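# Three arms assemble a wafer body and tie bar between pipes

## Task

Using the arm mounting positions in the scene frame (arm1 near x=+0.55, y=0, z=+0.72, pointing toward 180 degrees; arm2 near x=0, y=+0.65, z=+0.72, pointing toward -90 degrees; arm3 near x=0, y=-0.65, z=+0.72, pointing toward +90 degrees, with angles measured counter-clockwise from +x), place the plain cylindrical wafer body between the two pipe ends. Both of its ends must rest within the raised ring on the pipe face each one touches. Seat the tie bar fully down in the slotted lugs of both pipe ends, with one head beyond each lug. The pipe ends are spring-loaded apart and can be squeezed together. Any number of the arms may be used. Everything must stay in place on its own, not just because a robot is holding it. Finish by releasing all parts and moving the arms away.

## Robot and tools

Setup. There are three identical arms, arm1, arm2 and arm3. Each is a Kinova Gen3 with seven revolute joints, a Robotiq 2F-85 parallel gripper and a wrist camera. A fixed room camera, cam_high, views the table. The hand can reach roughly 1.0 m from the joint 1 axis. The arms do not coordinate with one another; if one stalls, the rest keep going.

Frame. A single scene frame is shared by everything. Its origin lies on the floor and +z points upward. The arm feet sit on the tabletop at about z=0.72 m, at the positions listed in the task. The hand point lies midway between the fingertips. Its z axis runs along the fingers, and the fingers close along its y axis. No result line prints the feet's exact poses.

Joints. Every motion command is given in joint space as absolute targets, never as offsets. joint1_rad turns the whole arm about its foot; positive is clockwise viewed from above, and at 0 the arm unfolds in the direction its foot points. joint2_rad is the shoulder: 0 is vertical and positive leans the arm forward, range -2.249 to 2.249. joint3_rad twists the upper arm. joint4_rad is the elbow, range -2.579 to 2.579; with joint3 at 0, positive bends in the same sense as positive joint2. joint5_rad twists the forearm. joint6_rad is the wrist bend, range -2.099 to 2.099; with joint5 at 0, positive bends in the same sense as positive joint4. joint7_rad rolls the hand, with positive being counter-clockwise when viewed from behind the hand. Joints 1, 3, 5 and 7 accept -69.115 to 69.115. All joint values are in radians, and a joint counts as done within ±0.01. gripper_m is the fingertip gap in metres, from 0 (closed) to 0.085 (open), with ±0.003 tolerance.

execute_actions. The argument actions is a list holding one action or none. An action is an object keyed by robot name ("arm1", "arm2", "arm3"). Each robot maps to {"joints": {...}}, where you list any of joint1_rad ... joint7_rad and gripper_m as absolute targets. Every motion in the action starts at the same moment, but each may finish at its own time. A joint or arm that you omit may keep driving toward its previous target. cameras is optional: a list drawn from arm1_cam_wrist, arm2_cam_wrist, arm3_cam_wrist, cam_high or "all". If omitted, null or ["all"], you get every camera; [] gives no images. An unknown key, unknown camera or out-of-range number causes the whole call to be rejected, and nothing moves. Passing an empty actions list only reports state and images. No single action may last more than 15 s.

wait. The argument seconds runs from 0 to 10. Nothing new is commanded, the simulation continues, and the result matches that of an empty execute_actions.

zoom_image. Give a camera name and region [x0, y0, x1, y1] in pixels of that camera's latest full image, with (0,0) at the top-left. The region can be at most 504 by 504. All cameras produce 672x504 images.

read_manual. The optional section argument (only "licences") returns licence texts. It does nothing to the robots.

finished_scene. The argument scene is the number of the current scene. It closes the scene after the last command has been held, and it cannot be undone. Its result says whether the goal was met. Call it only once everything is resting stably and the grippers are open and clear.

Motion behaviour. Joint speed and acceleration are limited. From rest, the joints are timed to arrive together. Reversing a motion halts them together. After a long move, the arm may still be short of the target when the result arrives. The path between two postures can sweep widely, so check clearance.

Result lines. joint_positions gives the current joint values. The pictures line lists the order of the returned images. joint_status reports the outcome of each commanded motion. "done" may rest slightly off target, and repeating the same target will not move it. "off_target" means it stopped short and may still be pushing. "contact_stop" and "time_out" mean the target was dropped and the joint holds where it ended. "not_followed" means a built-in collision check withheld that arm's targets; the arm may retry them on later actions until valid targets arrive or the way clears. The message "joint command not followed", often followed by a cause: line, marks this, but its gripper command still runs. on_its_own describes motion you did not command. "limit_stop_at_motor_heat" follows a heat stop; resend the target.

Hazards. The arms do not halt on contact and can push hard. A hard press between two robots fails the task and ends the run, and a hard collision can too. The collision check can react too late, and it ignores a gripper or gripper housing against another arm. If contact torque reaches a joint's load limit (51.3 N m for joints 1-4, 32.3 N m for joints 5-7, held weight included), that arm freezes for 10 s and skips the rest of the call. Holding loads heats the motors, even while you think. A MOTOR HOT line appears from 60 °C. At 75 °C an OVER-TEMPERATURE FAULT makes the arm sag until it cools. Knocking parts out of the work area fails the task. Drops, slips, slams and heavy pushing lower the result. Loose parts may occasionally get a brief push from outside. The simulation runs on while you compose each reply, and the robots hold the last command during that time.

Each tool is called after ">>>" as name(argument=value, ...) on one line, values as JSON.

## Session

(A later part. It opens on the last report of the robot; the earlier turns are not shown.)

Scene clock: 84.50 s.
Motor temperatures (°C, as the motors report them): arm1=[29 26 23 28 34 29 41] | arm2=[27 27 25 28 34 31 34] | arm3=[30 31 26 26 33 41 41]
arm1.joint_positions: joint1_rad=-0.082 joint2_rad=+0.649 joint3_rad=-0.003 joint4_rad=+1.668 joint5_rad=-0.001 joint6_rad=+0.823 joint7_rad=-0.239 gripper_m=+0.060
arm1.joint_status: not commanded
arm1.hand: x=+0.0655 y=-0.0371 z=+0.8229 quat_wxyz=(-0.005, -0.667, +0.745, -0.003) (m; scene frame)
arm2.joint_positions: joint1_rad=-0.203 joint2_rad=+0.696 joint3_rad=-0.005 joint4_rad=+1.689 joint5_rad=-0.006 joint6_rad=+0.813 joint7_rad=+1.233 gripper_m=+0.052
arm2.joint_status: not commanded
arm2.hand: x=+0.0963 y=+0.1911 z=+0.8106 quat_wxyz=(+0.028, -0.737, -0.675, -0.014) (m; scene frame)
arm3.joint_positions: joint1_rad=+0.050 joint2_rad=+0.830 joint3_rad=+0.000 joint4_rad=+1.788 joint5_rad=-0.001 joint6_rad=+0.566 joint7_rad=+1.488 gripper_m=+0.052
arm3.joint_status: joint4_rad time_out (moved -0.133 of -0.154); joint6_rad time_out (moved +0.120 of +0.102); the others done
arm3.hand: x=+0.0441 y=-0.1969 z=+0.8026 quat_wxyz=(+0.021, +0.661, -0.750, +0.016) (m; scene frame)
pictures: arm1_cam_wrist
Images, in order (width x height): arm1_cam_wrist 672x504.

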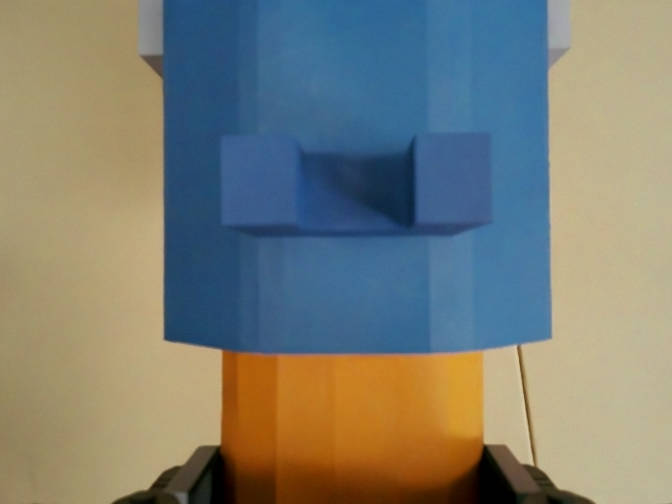

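>>> execute_actions(actions=[{"arm1":{"joints":{"gripper_m":0.085}}}], cameras=[])

>>> execute_actions(actions=[{"arm1":{"joints":{"joint2_rad":0.479,"joint4_rad":1.405,"joint6_rad":1.258}}}], cameras=["arm1_cam_wrist"])

>>> execute_actions(actions=[{"arm1":{"joints":{"joint1_rad":0.005,"joint2_rad":0.10,"joint4_rad":2.0,"joint6_rad":1.0416}}}], cameras=["arm1_cam_wrist","cam_high"])

Scene clock: 85.87 s.
Motor temperatures (°C, as the motors report them): arm1=[29 26 23 28 34 29 41] | arm2=[27 27 25 28 34 31 34] | arm3=[30 31 26 26 33 41 41]
arm1.joint_positions: joint1_rad=-0.080 joint2_rad=+0.643 joint3_rad=+0.000 joint4_rad=+1.670 joint5_rad=+0.000 joint6_rad=+0.829 joint7_rad=-0.240 gripper_m=+0.085
arm1.joint_status: all done
arm1.hand: x=+0.0669 y=-0.0345 z=+0.8256 quat_wxyz=(-0.003, -0.665, +0.747, -0.002) (m; scene frame)
arm2.joint_positions: joint1_rad=-0.203 joint2_rad=+0.696 joint3_rad=-0.005 joint4_rad=+1.689 joint5_rad=-0.006 joint6_rad=+0.812 joint7_rad=+1.233 gripper_m=+0.052
arm2.joint_status: not commanded
arm2.hand: x=+0.0964 y=+0.1908 z=+0.8106 quat_wxyz=(+0.027, -0.737, -0.675, -0.014) (m; scene frame)
arm3.joint_positions: joint1_rad=+0.050 joint2_rad=+0.830 joint3_rad=+0.000 joint4_rad=+1.788 joint5_rad=-0.001 joint6_rad=+0.566 joint7_rad=+1.488 gripper_m=+0.052
arm3.joint_status: not commanded
arm3.hand: x=+0.0441 y=-0.1970 z=+0.8026 quat_wxyz=(+0.021, +0.661, -0.750, +0.017) (m; scene frame)
pictures: none
No camera images: the call's "cameras" was empty. Leave "cameras" out to get every camera's image.

Scene clock: 87.20 s.
Motor temperatures (°C, as the motors report them): arm1=[29 26 23 28 34 29 41] | arm2=[27 27 25 28 34 31 34] | arm3=[30 31 26 26 33 41 41]
arm1.joint_positions: joint1_rad=-0.080 joint2_rad=+0.479 joint3_rad=+0.000 joint4_rad=+1.405 joint5_rad=+0.000 joint6_rad=+1.258 joint7_rad=-0.240 gripper_m=+0.085
arm1.joint_status: all done
arm1.hand: x=+0.0584 y=-0.0345 z=+0.9776 quat_wxyz=(-0.003, -0.665, +0.747, -0.002) (m; scene frame)
arm2.joint_positions: joint1_rad=-0.203 joint2_rad=+0.696 joint3_rad=-0.005 joint4_rad=+1.689 joint5_rad=-0.006 joint6_rad=+0.812 joint7_rad=+1.233 gripper_m=+0.052
arm2.joint_status: not commanded
arm2.hand: x=+0.0964 y=+0.1908 z=+0.8106 quat_wxyz=(+0.027, -0.737, -0.675, -0.014) (m; scene frame)
arm3.joint_positions: joint1_rad=+0.050 joint2_rad=+0.830 joint3_rad=+0.000 joint4_rad=+1.788 joint5_rad=-0.001 joint6_rad=+0.566 joint7_rad=+1.488 gripper_m=+0.052
arm3.joint_status: not commanded
arm3.hand: x=+0.0441 y=-0.1970 z=+0.8026 quat_wxyz=(+0.021, +0.661, -0.750, +0.017) (m; scene frame)
pictures: arm1_cam_wrist
Images, in order (width x height): arm1_cam_wrist 672x504.

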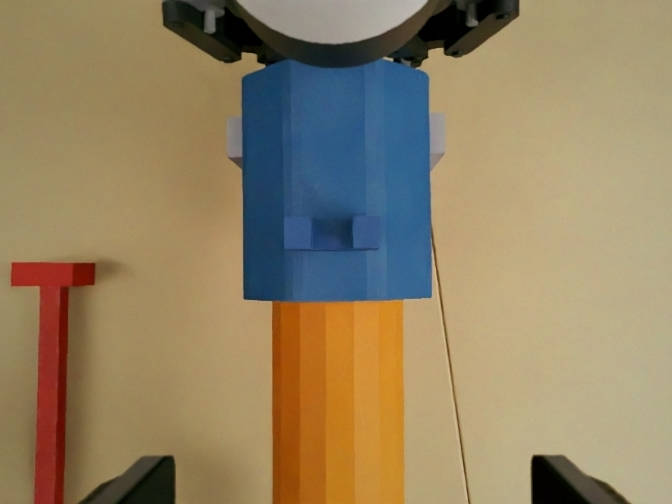

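Scene clock: 89.03 s.
Motor temperatures (°C, as the motors report them): arm1=[29 26 23 28 34 29 41] | arm2=[27 27 25 28 34 31 34] | arm3=[30 31 26 26 33 41 41]
arm1.joint_positions: joint1_rad=+0.005 joint2_rad=+0.100 joint3_rad=+0.000 joint4_rad=+2.000 joint5_rad=+0.000 joint6_rad=+1.042 joint7_rad=-0.240 gripper_m=+0.085
arm1.joint_status: all done
arm1.hand: x=+0.2364 y=+0.0143 z=+0.9602 quat_wxyz=(-0.003, -0.633, +0.774, -0.002) (m; scene frame)
arm2.joint_positions: joint1_rad=-0.203 joint2_rad=+0.696 joint3_rad=-0.005 joint4_rad=+1.689 joint5_rad=-0.006 joint6_rad=+0.812 joint7_rad=+1.233 gripper_m=+0.052
arm2.joint_status: not commanded
arm2.hand: x=+0.0964 y=+0.1908 z=+0.8106 quat_wxyz=(+0.027, -0.737, -0.675, -0.014) (m; scene frame)
arm3.joint_positions: joint1_rad=+0.050 joint2_rad=+0.830 joint3_rad=+0.000 joint4_rad=+1.788 joint5_rad=-0.001 joint6_rad=+0.566 joint7_rad=+1.488 gripper_m=+0.052
arm3.joint_status: not commanded
arm3.hand: x=+0.0441 y=-0.1970 z=+0.8026 quat_wxyz=(+0.021, +0.661, -0.750, +0.017) (m; scene frame)
pictures: arm1_cam_wrist, cam_high
Images, in order (width x height): arm1_cam_wrist 672x504, cam_high 672x504.

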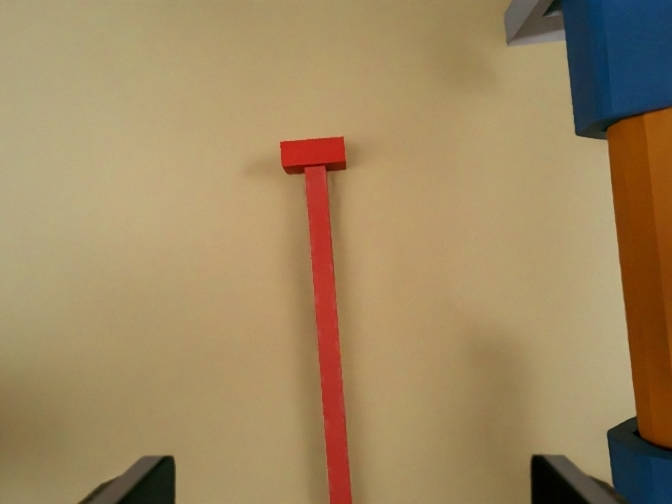

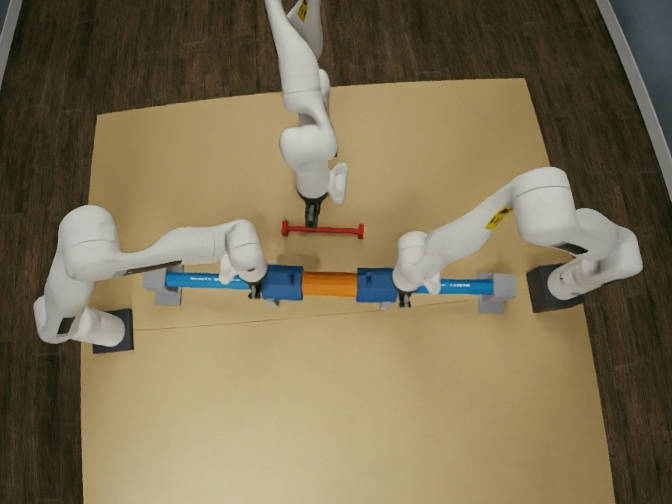

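>>> execute_actions(actions=[{"arm1":{"joints":{"joint1_rad":-0.025,"joint2_rad":0.5891,"joint4_rad":2.3404,"joint6_rad":0.2121,"joint7_rad":-0.199,"gripper_m":0.04}}}], cameras=[])

>>> execute_actions(actions=[{"arm1":{"joints":{"gripper_m":0.0}}}], cameras=[])

>>> execute_actions(actions=[{"arm1":{"joints":{"joint1_rad":-0.016,"joint2_rad":0.10,"joint4_rad":2.0,"joint6_rad":1.0416,"joint7_rad":-0.175}}}], cameras=[])

>>> execute_actions(actions=[{"arm1":{"joints":{"joint2_rad":0.503,"joint4_rad":1.537,"joint6_rad":1.1016}}}], cameras=["arm1_cam_wrist"])

Scene clock: 90.90 s.
Motor temperatures (°C, as the motors report them): arm1=[29 26 23 28 34 29 41] | arm2=[27 27 25 28 34 31 34] | arm3=[30 31 26 26 33 41 41]
arm1.joint_positions: joint1_rad=-0.025 joint2_rad=+0.589 joint3_rad=+0.000 joint4_rad=+2.340 joint5_rad=+0.000 joint6_rad=+0.212 joint7_rad=-0.199 gripper_m=+0.040
arm1.joint_status: all done
arm1.hand: x=+0.2490 y=+0.0042 z=+0.7430 quat_wxyz=(-0.003, -0.660, +0.751, -0.002) (m; scene frame)
arm2.joint_positions: joint1_rad=-0.203 joint2_rad=+0.696 joint3_rad=-0.005 joint4_rad=+1.689 joint5_rad=-0.006 joint6_rad=+0.812 joint7_rad=+1.233 gripper_m=+0.052
arm2.joint_status: not commanded
arm2.hand: x=+0.0964 y=+0.1908 z=+0.8106 quat_wxyz=(+0.027, -0.737, -0.675, -0.014) (m; scene frame)
arm3.joint_positions: joint1_rad=+0.050 joint2_rad=+0.830 joint3_rad=+0.000 joint4_rad=+1.788 joint5_rad=-0.001 joint6_rad=+0.566 joint7_rad=+1.488 gripper_m=+0.052
arm3.joint_status: not commanded
arm3.hand: x=+0.0441 y=-0.1970 z=+0.8026 quat_wxyz=(+0.021, +0.661, -0.750, +0.017) (m; scene frame)
pictures: none
No camera images: the call's "cameras" was empty. Leave "cameras" out to get every camera's image.

Scene clock: 91.70 s.
Motor temperatures (°C, as the motors report them): arm1=[29 26 23 28 34 29 41] | arm2=[27 27 25 28 34 31 34] | arm3=[30 31 26 26 33 41 41]
arm1.joint_positions: joint1_rad=-0.025 joint2_rad=+0.588 joint3_rad=+0.000 joint4_rad=+2.340 joint5_rad=+0.000 joint6_rad=+0.212 joint7_rad=-0.199 gripper_m=+0.009
arm1.joint_status: gripper_m off_target (ended at +0.009, target +0.000)
arm1.hand: x=+0.2489 y=+0.0042 z=+0.7432 quat_wxyz=(-0.004, -0.660, +0.751, -0.002) (m; scene frame)
arm2.joint_positions: joint1_rad=-0.203 joint2_rad=+0.696 joint3_rad=-0.005 joint4_rad=+1.689 joint5_rad=-0.006 joint6_rad=+0.812 joint7_rad=+1.233 gripper_m=+0.052
arm2.joint_status: not commanded
arm2.hand: x=+0.0964 y=+0.1908 z=+0.8106 quat_wxyz=(+0.027, -0.737, -0.675, -0.014) (m; scene frame)
arm3.joint_positions: joint1_rad=+0.050 joint2_rad=+0.830 joint3_rad=+0.000 joint4_rad=+1.788 joint5_rad=-0.001 joint6_rad=+0.566 joint7_rad=+1.488 gripper_m=+0.052
arm3.joint_status: not commanded
arm3.hand: x=+0.0441 y=-0.1970 z=+0.8026 quat_wxyz=(+0.021, +0.661, -0.750, +0.017) (m; scene frame)
pictures: none
No camera images: the call's "cameras" was empty. Leave "cameras" out to get every camera's image.

Scene clock: 93.40 s.
Motor temperatures (°C, as the motors report them): arm1=[29 26 23 28 34 29 41] | arm2=[27 27 25 28 34 31 34] | arm3=[30 31 26 26 33 41 41]
arm1.joint_positions: joint1_rad=-0.016 joint2_rad=+0.101 joint3_rad=+0.000 joint4_rad=+2.001 joint5_rad=+0.000 joint6_rad=+1.042 joint7_rad=-0.175 gripper_m=+0.009
arm1.joint_status: all done
arm1.hand: x=+0.2365 y=+0.0078 z=+0.9599 quat_wxyz=(-0.003, -0.665, +0.746, -0.003) (m; scene frame)
arm2.joint_positions: joint1_rad=-0.203 joint2_rad=+0.696 joint3_rad=-0.005 joint4_rad=+1.689 joint5_rad=-0.006 joint6_rad=+0.812 joint7_rad=+1.233 gripper_m=+0.052
arm2.joint_status: not commanded
arm2.hand: x=+0.0964 y=+0.1908 z=+0.8106 quat_wxyz=(+0.027, -0.737, -0.675, -0.014) (m; scene frame)
arm3.joint_positions: joint1_rad=+0.050 joint2_rad=+0.830 joint3_rad=+0.000 joint4_rad=+1.788 joint5_rad=-0.001 joint6_rad=+0.566 joint7_rad=+1.488 gripper_m=+0.052
arm3.joint_status: not commanded
arm3.hand: x=+0.0441 y=-0.1970 z=+0.8026 quat_wxyz=(+0.021, +0.661, -0.750, +0.017) (m; scene frame)
pictures: none
No camera images: the call's "cameras" was empty. Leave "cameras" out to get every camera's image.

Scene clock: 95.03 s.
Motor temperatures (°C, as the motors report them): arm1=[29 26 23 28 34 29 41] | arm2=[27 27 25 28 34 31 34] | arm3=[30 31 26 26 33 41 41]
arm1.joint_positions: joint1_rad=-0.016 joint2_rad=+0.504 joint3_rad=+0.000 joint4_rad=+1.538 joint5_rad=+0.000 joint6_rad=+1.102 joint7_rad=-0.175 gripper_m=+0.009
arm1.joint_status: all done
arm1.hand: x=+0.0670 y=-0.0027 z=+0.9268 quat_wxyz=(-0.003, -0.665, +0.746, -0.003) (m; scene frame)
arm2.joint_positions: joint1_rad=-0.203 joint2_rad=+0.696 joint3_rad=-0.005 joint4_rad=+1.689 joint5_rad=-0.006 joint6_rad=+0.812 joint7_rad=+1.233 gripper_m=+0.052
arm2.joint_status: not commanded
arm2.hand: x=+0.0964 y=+0.1908 z=+0.8106 quat_wxyz=(+0.027, -0.737, -0.675, -0.014) (m; scene frame)
arm3.joint_positions: joint1_rad=+0.050 joint2_rad=+0.830 joint3_rad=+0.000 joint4_rad=+1.788 joint5_rad=-0.001 joint6_rad=+0.566 joint7_rad=+1.488 gripper_m=+0.052
arm3.joint_status: not commanded
arm3.hand: x=+0.0441 y=-0.1970 z=+0.8026 quat_wxyz=(+0.021, +0.661, -0.750, +0.017) (m; scene frame)
pictures: arm1_cam_wrist
Images, in order (width x height): arm1_cam_wrist 672x504.

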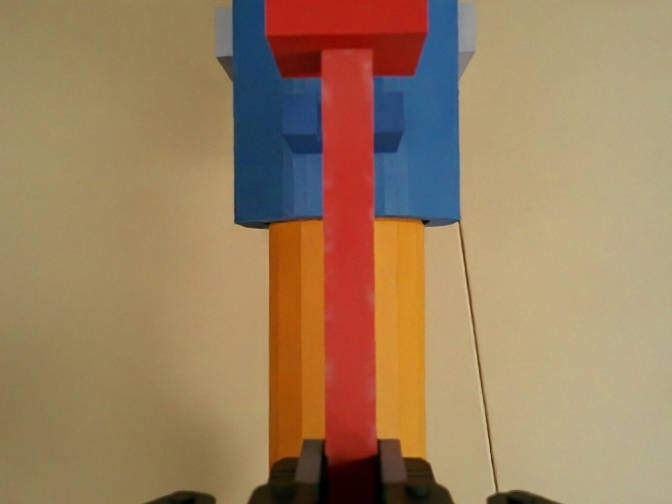

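>>> execute_actions(actions=[{"arm1":{"joints":{"joint2_rad":0.5481,"joint4_rad":1.6039,"joint6_rad":0.9896}}}], cameras=["arm1_cam_wrist","cam_high"])

>>> zoom_image(camera="cam_high", region=[200, 220, 480, 340])

Scene clock: 97.43 s.
Motor temperatures (°C, as the motors report them): arm1=[29 26 23 28 34 29 41] | arm2=[27 27 25 28 34 31 34] | arm3=[30 31 26 26 33 41 41]
arm1.joint_positions: joint1_rad=-0.017 joint2_rad=+0.511 joint3_rad=+0.000 joint4_rad=+1.596 joint5_rad=+0.001 joint6_rad=+1.004 joint7_rad=-0.175 gripper_m=+0.009
arm1.joint_status: joint2_rad time_out (moved +0.007 of +0.044); joint6_rad time_out (moved -0.098 of -0.112); the others done
arm1.hand: x=+0.0640 y=-0.0032 z=+0.9074 quat_wxyz=(-0.015, -0.666, +0.746, +0.008) (m; scene frame)
arm2.joint_positions: joint1_rad=-0.203 joint2_rad=+0.696 joint3_rad=-0.005 joint4_rad=+1.689 joint5_rad=-0.006 joint6_rad=+0.812 joint7_rad=+1.233 gripper_m=+0.052
arm2.joint_status: not commanded
arm2.hand: x=+0.0964 y=+0.1906 z=+0.8106 quat_wxyz=(+0.027, -0.737, -0.675, -0.014) (m; scene frame)
arm3.joint_positions: joint1_rad=+0.050 joint2_rad=+0.831 joint3_rad=+0.000 joint4_rad=+1.787 joint5_rad=+0.000 joint6_rad=+0.565 joint7_rad=+1.488 gripper_m=+0.052
arm3.joint_status: not commanded
arm3.hand: x=+0.0443 y=-0.1967 z=+0.8024 quat_wxyz=(+0.021, +0.661, -0.750, +0.016) (m; scene frame)
pictures: arm1_cam_wrist, cam_high
Images, in order (width x height): arm1_cam_wrist 672x504, cam_high 672x504.

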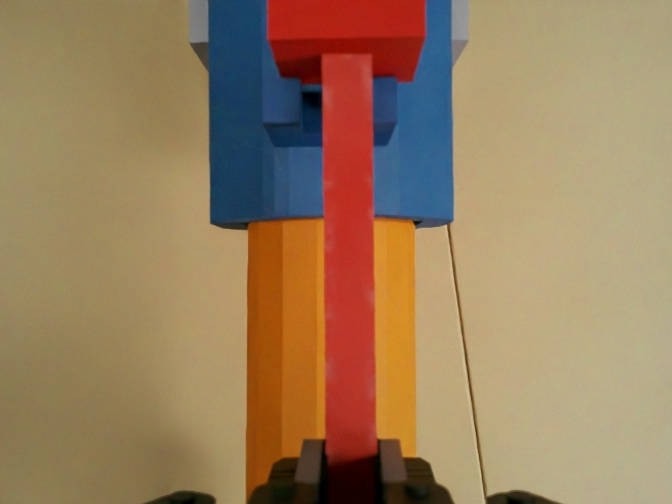

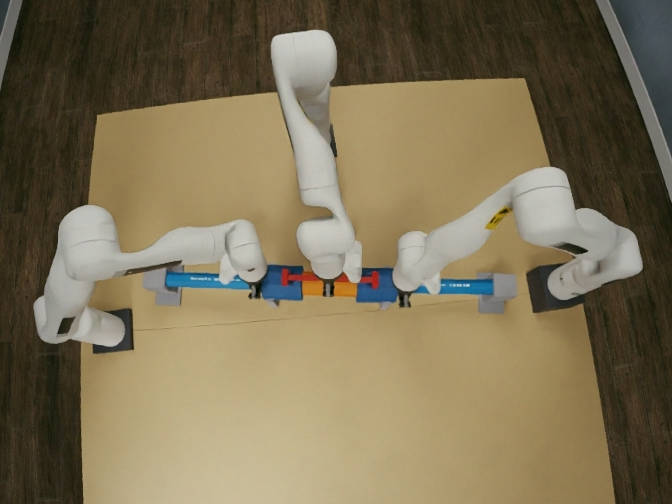

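Region (200, 220, 480, 340) of cam_high's 672x504 image, scaled by 1.800, with more detail than that image has; it fills the top 216 rows of this view, and the rest is white.

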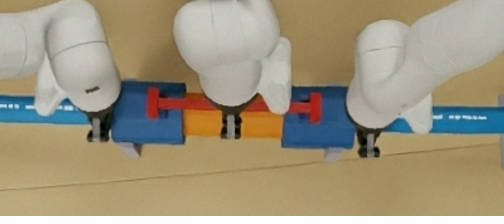

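>>> execute_actions(actions=[{"arm1":{"joints":{"joint2_rad":0.516,"joint4_rad":1.556,"joint6_rad":1.0696}},"arm3":{"joints":{"joint1_rad":0.0544,"joint2_rad":0.8574,"joint4_rad":1.6812,"joint6_rad":0.603}}}], cameras=["arm1_cam_wrist"])

Scene clock: 100.00 s.
Motor temperatures (°C, as the motors report them): arm1=[29 26 23 28 34 29 41] | arm2=[27 27 25 28 34 31 34] | arm3=[30 31 26 26 33 41 41]
arm1.joint_positions: joint1_rad=-0.016 joint2_rad=+0.517 joint3_rad=+0.000 joint4_rad=+1.557 joint5_rad=+0.000 joint6_rad=+1.070 joint7_rad=-0.175 gripper_m=+0.009
arm1.joint_status: all done
arm1.hand: x=+0.0669 y=-0.0028 z=+0.9151 quat_wxyz=(-0.003, -0.665, +0.746, -0.003) (m; scene frame)
arm2.joint_positions: joint1_rad=-0.203 joint2_rad=+0.696 joint3_rad=-0.005 joint4_rad=+1.689 joint5_rad=-0.006 joint6_rad=+0.812 joint7_rad=+1.233 gripper_m=+0.052
arm2.joint_status: not commanded
arm2.hand: x=+0.0964 y=+0.1908 z=+0.8106 quat_wxyz=(+0.027, -0.737, -0.675, -0.014) (m; scene frame)
arm3.joint_positions: joint1_rad=+0.054 joint2_rad=+0.862 joint3_rad=-0.001 joint4_rad=+1.725 joint5_rad=-0.001 joint6_rad=+0.644 joint7_rad=+1.488 gripper_m=+0.052
arm3.joint_status: joint4_rad time_out (moved -0.062 of -0.106); joint6_rad time_out (moved +0.079 of +0.038); the others done
arm3.hand: x=+0.0458 y=-0.1947 z=+0.7985 quat_wxyz=(+0.038, +0.659, -0.751, +0.033) (m; scene frame)
pictures: arm1_cam_wrist
Images, in order (width x height): arm1_cam_wrist 672x504.

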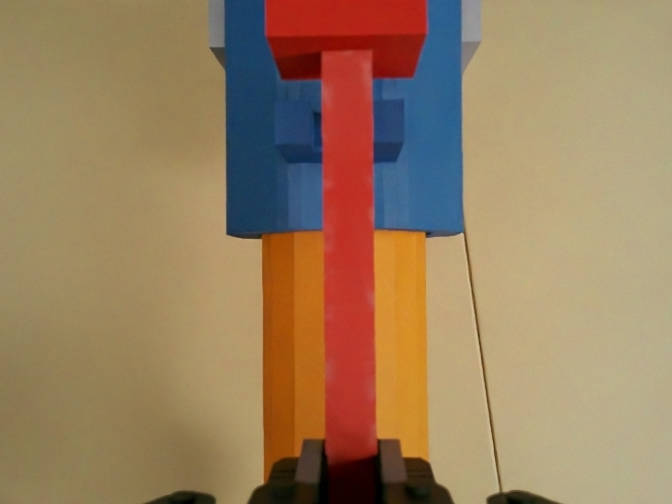

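>>> execute_actions(actions=[{"arm1":{"joints":{"joint1_rad":-0.008,"joint7_rad":-0.167,"joint2_rad":0.5441,"joint4_rad":1.6111,"joint6_rad":0.9864}}}], cameras=["arm1_cam_wrist","cam_high"])

>>> zoom_image(camera="cam_high", region=[200, 220, 480, 340])

Scene clock: 102.30 s.
Motor temperatures (°C, as the motors report them): arm1=[29 26 23 28 34 29 41] | arm2=[27 27 25 28 34 31 34] | arm3=[30 31 26 26 33 41 41]
arm1.joint_positions: joint1_rad=-0.013 joint2_rad=+0.519 joint3_rad=-0.001 joint4_rad=+1.605 joint5_rad=+0.000 joint6_rad=+0.995 joint7_rad=-0.167 gripper_m=+0.009
arm1.joint_status: joint2_rad time_out (moved +0.002 of +0.027); the others done
arm1.hand: x=+0.0667 y=-0.0018 z=+0.9011 quat_wxyz=(-0.012, -0.667, +0.745, +0.005) (m; scene frame)
arm2.joint_positions: joint1_rad=-0.203 joint2_rad=+0.696 joint3_rad=-0.005 joint4_rad=+1.689 joint5_rad=-0.006 joint6_rad=+0.812 joint7_rad=+1.233 gripper_m=+0.052
arm2.joint_status: not commanded
arm2.hand: x=+0.0964 y=+0.1908 z=+0.8106 quat_wxyz=(+0.027, -0.737, -0.675, -0.014) (m; scene frame)
arm3.joint_positions: joint1_rad=+0.054 joint2_rad=+0.862 joint3_rad=-0.001 joint4_rad=+1.725 joint5_rad=-0.001 joint6_rad=+0.644 joint7_rad=+1.488 gripper_m=+0.052
arm3.joint_status: not commanded
arm3.hand: x=+0.0457 y=-0.1946 z=+0.7984 quat_wxyz=(+0.038, +0.659, -0.751, +0.033) (m; scene frame)
pictures: arm1_cam_wrist, cam_high
Images, in order (width x height): arm1_cam_wrist 672x504, cam_high 672x504.

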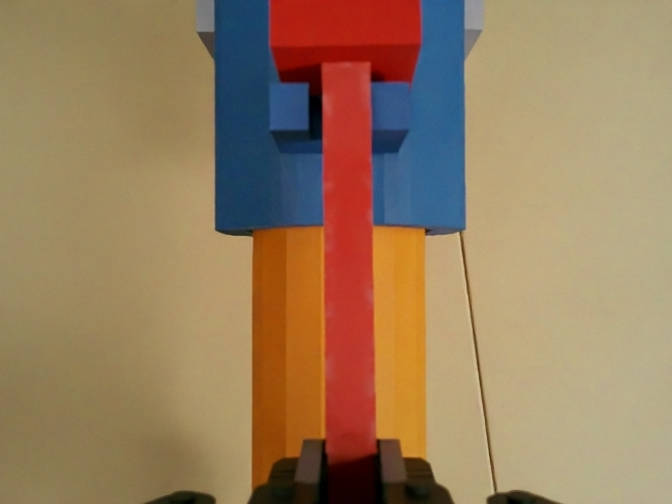

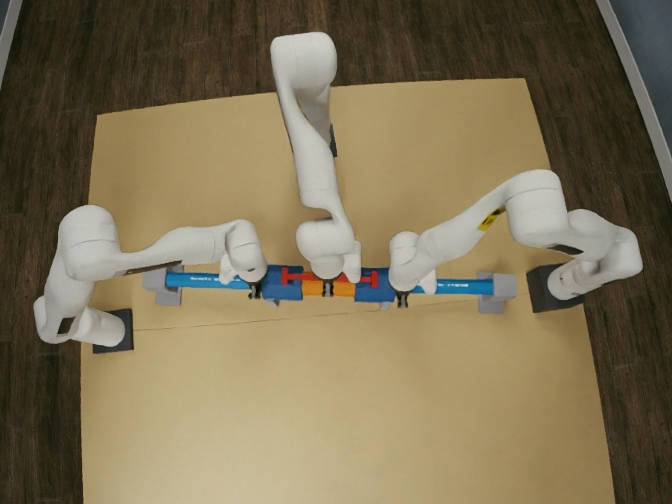

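Region (200, 220, 480, 340) of cam_high's 672x504 image, scaled by 1.800, with more detail than that image has; it fills the top 216 rows of this view, and the rest is white.

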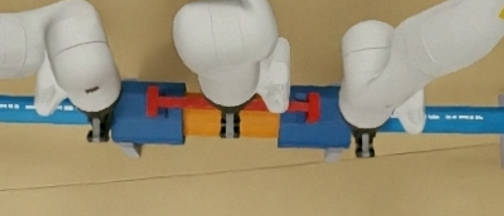

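Right end is seated; the left head landed before the shift. Lift a little, shift, then lower.

>>> execute_actions(actions=[{"arm1":{"joints":{"joint1_rad":-0.003,"joint7_rad":-0.162,"joint2_rad":0.515,"joint4_rad":1.5635,"joint6_rad":1.0631}}}], cameras=[])

>>> execute_actions(actions=[{"arm1":{"joints":{"joint2_rad":0.5441,"joint4_rad":1.6111,"joint6_rad":0.9864}}}], cameras=["arm1_cam_wrist","cam_high"])

>>> zoom_image(camera="cam_high", region=[200, 220, 480, 340])

Scene clock: 103.07 s.
Motor temperatures (°C, as the motors report them): arm1=[29 26 23 28 34 29 41] | arm2=[27 27 25 28 34 31 34] | arm3=[30 31 26 26 33 41 41]
arm1.joint_positions: joint1_rad=-0.005 joint2_rad=+0.516 joint3_rad=-0.002 joint4_rad=+1.564 joint5_rad=-0.002 joint6_rad=+1.063 joint7_rad=-0.162 gripper_m=+0.009
arm1.joint_status: all done
arm1.hand: x=+0.0681 y=+0.0012 z=+0.9135 quat_wxyz=(-0.004, -0.666, +0.746, -0.003) (m; scene frame)
arm2.joint_positions: joint1_rad=-0.203 joint2_rad=+0.696 joint3_rad=-0.005 joint4_rad=+1.689 joint5_rad=-0.006 joint6_rad=+0.812 joint7_rad=+1.233 gripper_m=+0.052
arm2.joint_status: not commanded
arm2.hand: x=+0.0964 y=+0.1908 z=+0.8106 quat_wxyz=(+0.027, -0.737, -0.675, -0.014) (m; scene frame)
arm3.joint_positions: joint1_rad=+0.054 joint2_rad=+0.862 joint3_rad=+0.000 joint4_rad=+1.725 joint5_rad=-0.001 joint6_rad=+0.643 joint7_rad=+1.488 gripper_m=+0.052
arm3.joint_status: not commanded
arm3.hand: x=+0.0459 y=-0.1945 z=+0.7984 quat_wxyz=(+0.038, +0.659, -0.751, +0.033) (m; scene frame)
pictures: none
No camera images: the call's "cameras" was empty. Leave "cameras" out to get every camera's image.

Scene clock: 103.80 s.
Motor temperatures (°C, as the motors report them): arm1=[29 26 23 28 34 29 41] | arm2=[27 27 25 28 34 31 34] | arm3=[30 31 26 26 33 41 41]
arm1.joint_positions: joint1_rad=-0.004 joint2_rad=+0.538 joint3_rad=-0.002 joint4_rad=+1.609 joint5_rad=-0.002 joint6_rad=+0.988 joint7_rad=-0.161 gripper_m=+0.009
arm1.joint_status: all done
arm1.hand: x=+0.0687 y=+0.0016 z=+0.8907 quat_wxyz=(-0.007, -0.666, +0.746, -0.001) (m; scene frame)
arm2.joint_positions: joint1_rad=-0.203 joint2_rad=+0.696 joint3_rad=-0.005 joint4_rad=+1.689 joint5_rad=-0.006 joint6_rad=+0.812 joint7_rad=+1.233 gripper_m=+0.052
arm2.joint_status: not commanded
arm2.hand: x=+0.0964 y=+0.1908 z=+0.8106 quat_wxyz=(+0.027, -0.737, -0.675, -0.014) (m; scene frame)
arm3.joint_positions: joint1_rad=+0.054 joint2_rad=+0.862 joint3_rad=+0.000 joint4_rad=+1.725 joint5_rad=-0.001 joint6_rad=+0.643 joint7_rad=+1.488 gripper_m=+0.052
arm3.joint_status: not commanded
arm3.hand: x=+0.0459 y=-0.1945 z=+0.7984 quat_wxyz=(+0.038, +0.659, -0.751, +0.033) (m; scene frame)
pictures: arm1_cam_wrist, cam_high
Images, in order (width x height): arm1_cam_wrist 672x504, cam_high 672x504.

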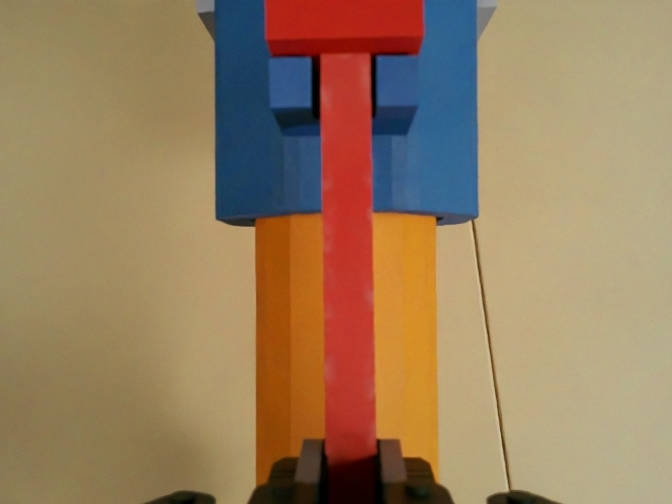

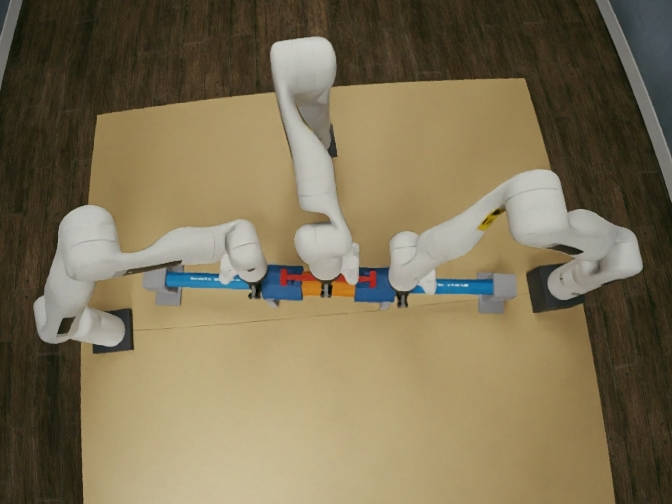

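Region (200, 220, 480, 340) of cam_high's 672x504 image, scaled by 1.800, with more detail than that image has; it fills the top 216 rows of this view, and the rest is white.

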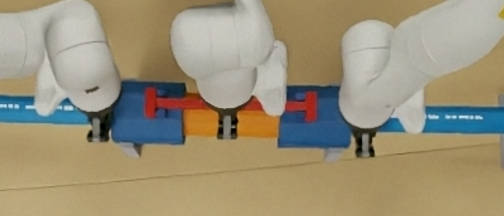

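Seated. Release, back off pushers, lift.

>>> execute_actions(actions=[{"arm1":{"joints":{"gripper_m":0.085}}}], cameras=[])

>>> execute_actions(actions=[{"arm1":{"joints":{"joint2_rad":0.3315,"joint4_rad":1.148,"joint6_rad":1.662}},"arm2":{"joints":{"joint1_rad":-0.278,"joint2_rad":0.6023,"joint4_rad":2.0283,"joint6_rad":0.511,"joint7_rad":1.163,"gripper_m":0.085}},"arm3":{"joints":{"joint1_rad":0.024,"joint2_rad":0.757,"joint4_rad":2.2056,"joint6_rad":0.179,"joint7_rad":1.464,"gripper_m":0.085}}}], cameras=[])

>>> execute_actions(actions=[{"arm2":{"joints":{"joint2_rad":0.24,"joint4_rad":1.7439,"joint6_rad":1.158}},"arm3":{"joints":{"joint2_rad":0.2487,"joint4_rad":2.0174,"joint6_rad":0.8755}}}], cameras=["arm1_cam_wrist"])

Scene clock: 105.20 s.
Motor temperatures (°C, as the motors report them): arm1=[29 26 23 28 34 29 41] | arm2=[27 27 25 28 34 31 34] | arm3=[30 31 26 26 33 41 41]
arm1.joint_positions: joint1_rad=-0.003 joint2_rad=+0.544 joint3_rad=+0.000 joint4_rad=+1.611 joint5_rad=+0.000 joint6_rad=+0.986 joint7_rad=-0.162 gripper_m=+0.085
arm1.joint_status: all done
arm1.hand: x=+0.0697 y=+0.0034 z=+0.8874 quat_wxyz=(-0.003, -0.665, +0.746, -0.002) (m; scene frame)
arm2.joint_positions: joint1_rad=-0.203 joint2_rad=+0.696 joint3_rad=-0.005 joint4_rad=+1.689 joint5_rad=-0.006 joint6_rad=+0.812 joint7_rad=+1.233 gripper_m=+0.052
arm2.joint_status: not commanded
arm2.hand: x=+0.0964 y=+0.1907 z=+0.8106 quat_wxyz=(+0.027, -0.737, -0.675, -0.014) (m; scene frame)
arm3.joint_positions: joint1_rad=+0.054 joint2_rad=+0.862 joint3_rad=+0.000 joint4_rad=+1.725 joint5_rad=-0.001 joint6_rad=+0.643 joint7_rad=+1.488 gripper_m=+0.052
arm3.joint_status: not commanded
arm3.hand: x=+0.0459 y=-0.1945 z=+0.7984 quat_wxyz=(+0.038, +0.659, -0.751, +0.033) (m; scene frame)
pictures: none
No camera images: the call's "cameras" was empty. Leave "cameras" out to get every camera's image.

Scene clock: 106.87 s.
Motor temperatures (°C, as the motors report them): arm1=[29 26 23 28 34 29 41] | arm2=[27 27 25 28 34 31 34] | arm3=[30 31 26 26 33 41 41]
arm1.joint_positions: joint1_rad=-0.003 joint2_rad=+0.332 joint3_rad=+0.000 joint4_rad=+1.148 joint5_rad=+0.000 joint6_rad=+1.662 joint7_rad=-0.162 gripper_m=+0.085
arm1.joint_status: all done
arm1.hand: x=+0.1002 y=+0.0067 z=+1.1272 quat_wxyz=(-0.003, -0.665, +0.747, -0.002) (m; scene frame)
arm2.joint_positions: joint1_rad=-0.278 joint2_rad=+0.602 joint3_rad=-0.003 joint4_rad=+2.028 joint5_rad=-0.005 joint6_rad=+0.511 joint7_rad=+1.163 gripper_m=+0.085
arm2.joint_status: all done
arm2.hand: x=+0.1043 y=+0.2710 z=+0.7885 quat_wxyz=(+0.004, -0.736, -0.677, +0.000) (m; scene frame)
arm3.joint_positions: joint1_rad=+0.024 joint2_rad=+0.757 joint3_rad=+0.000 joint4_rad=+2.206 joint5_rad=+0.000 joint6_rad=+0.179 joint7_rad=+1.464 gripper_m=+0.085
arm3.joint_status: all done
arm3.hand: x=+0.0305 y=-0.3059 z=+0.7884 quat_wxyz=(+0.007, +0.662, -0.750, +0.002) (m; scene frame)
pictures: none
No camera images: the call's "cameras" was empty. Leave "cameras" out to get every camera's image.

Scene clock: 108.60 s.
Motor temperatures (°C, as the motors report them): arm1=[29 26 23 28 34 29 41] | arm2=[27 27 25 28 34 31 34] | arm3=[30 31 26 26 33 41 41]
arm1.joint_positions: joint1_rad=-0.003 joint2_rad=+0.332 joint3_rad=+0.000 joint4_rad=+1.148 joint5_rad=+0.000 joint6_rad=+1.662 joint7_rad=-0.162 gripper_m=+0.085
arm1.joint_status: not commanded
arm1.hand: x=+0.1002 y=+0.0067 z=+1.1272 quat_wxyz=(-0.003, -0.665, +0.746, -0.002) (m; scene frame)
arm2.joint_positions: joint1_rad=-0.278 joint2_rad=+0.240 joint3_rad=-0.003 joint4_rad=+1.744 joint5_rad=-0.005 joint6_rad=+1.158 joint7_rad=+1.163 gripper_m=+0.085
arm2.joint_status: all done
arm2.hand: x=+0.1054 y=+0.2744 z=+0.9986 quat_wxyz=(+0.004, -0.735, -0.678, +0.000) (m; scene frame)
arm3.joint_positions: joint1_rad=+0.024 joint2_rad=+0.249 joint3_rad=+0.000 joint4_rad=+2.017 joint5_rad=+0.000 joint6_rad=+0.875 joint7_rad=+1.464 gripper_m=+0.085
arm3.joint_status: all done
arm3.hand: x=+0.0321 y=-0.3036 z=+0.9983 quat_wxyz=(+0.007, +0.662, -0.750, +0.002) (m; scene frame)
pictures: arm1_cam_wrist
Images, in order (width x height): arm1_cam_wrist 672x504.

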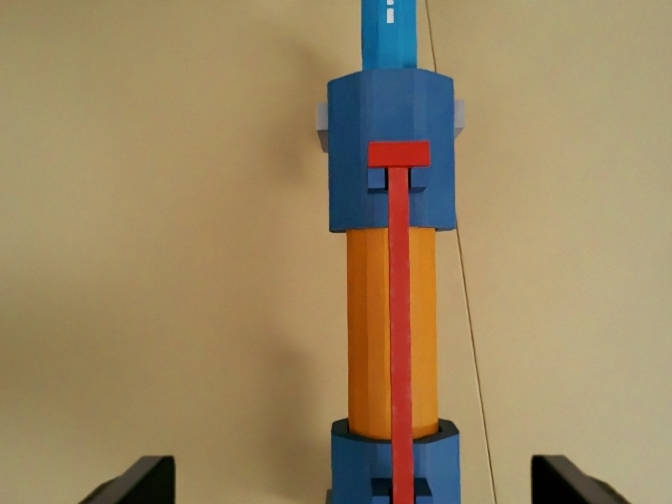

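>>> finished_scene(scene=1)

The scene is finished: the task was done.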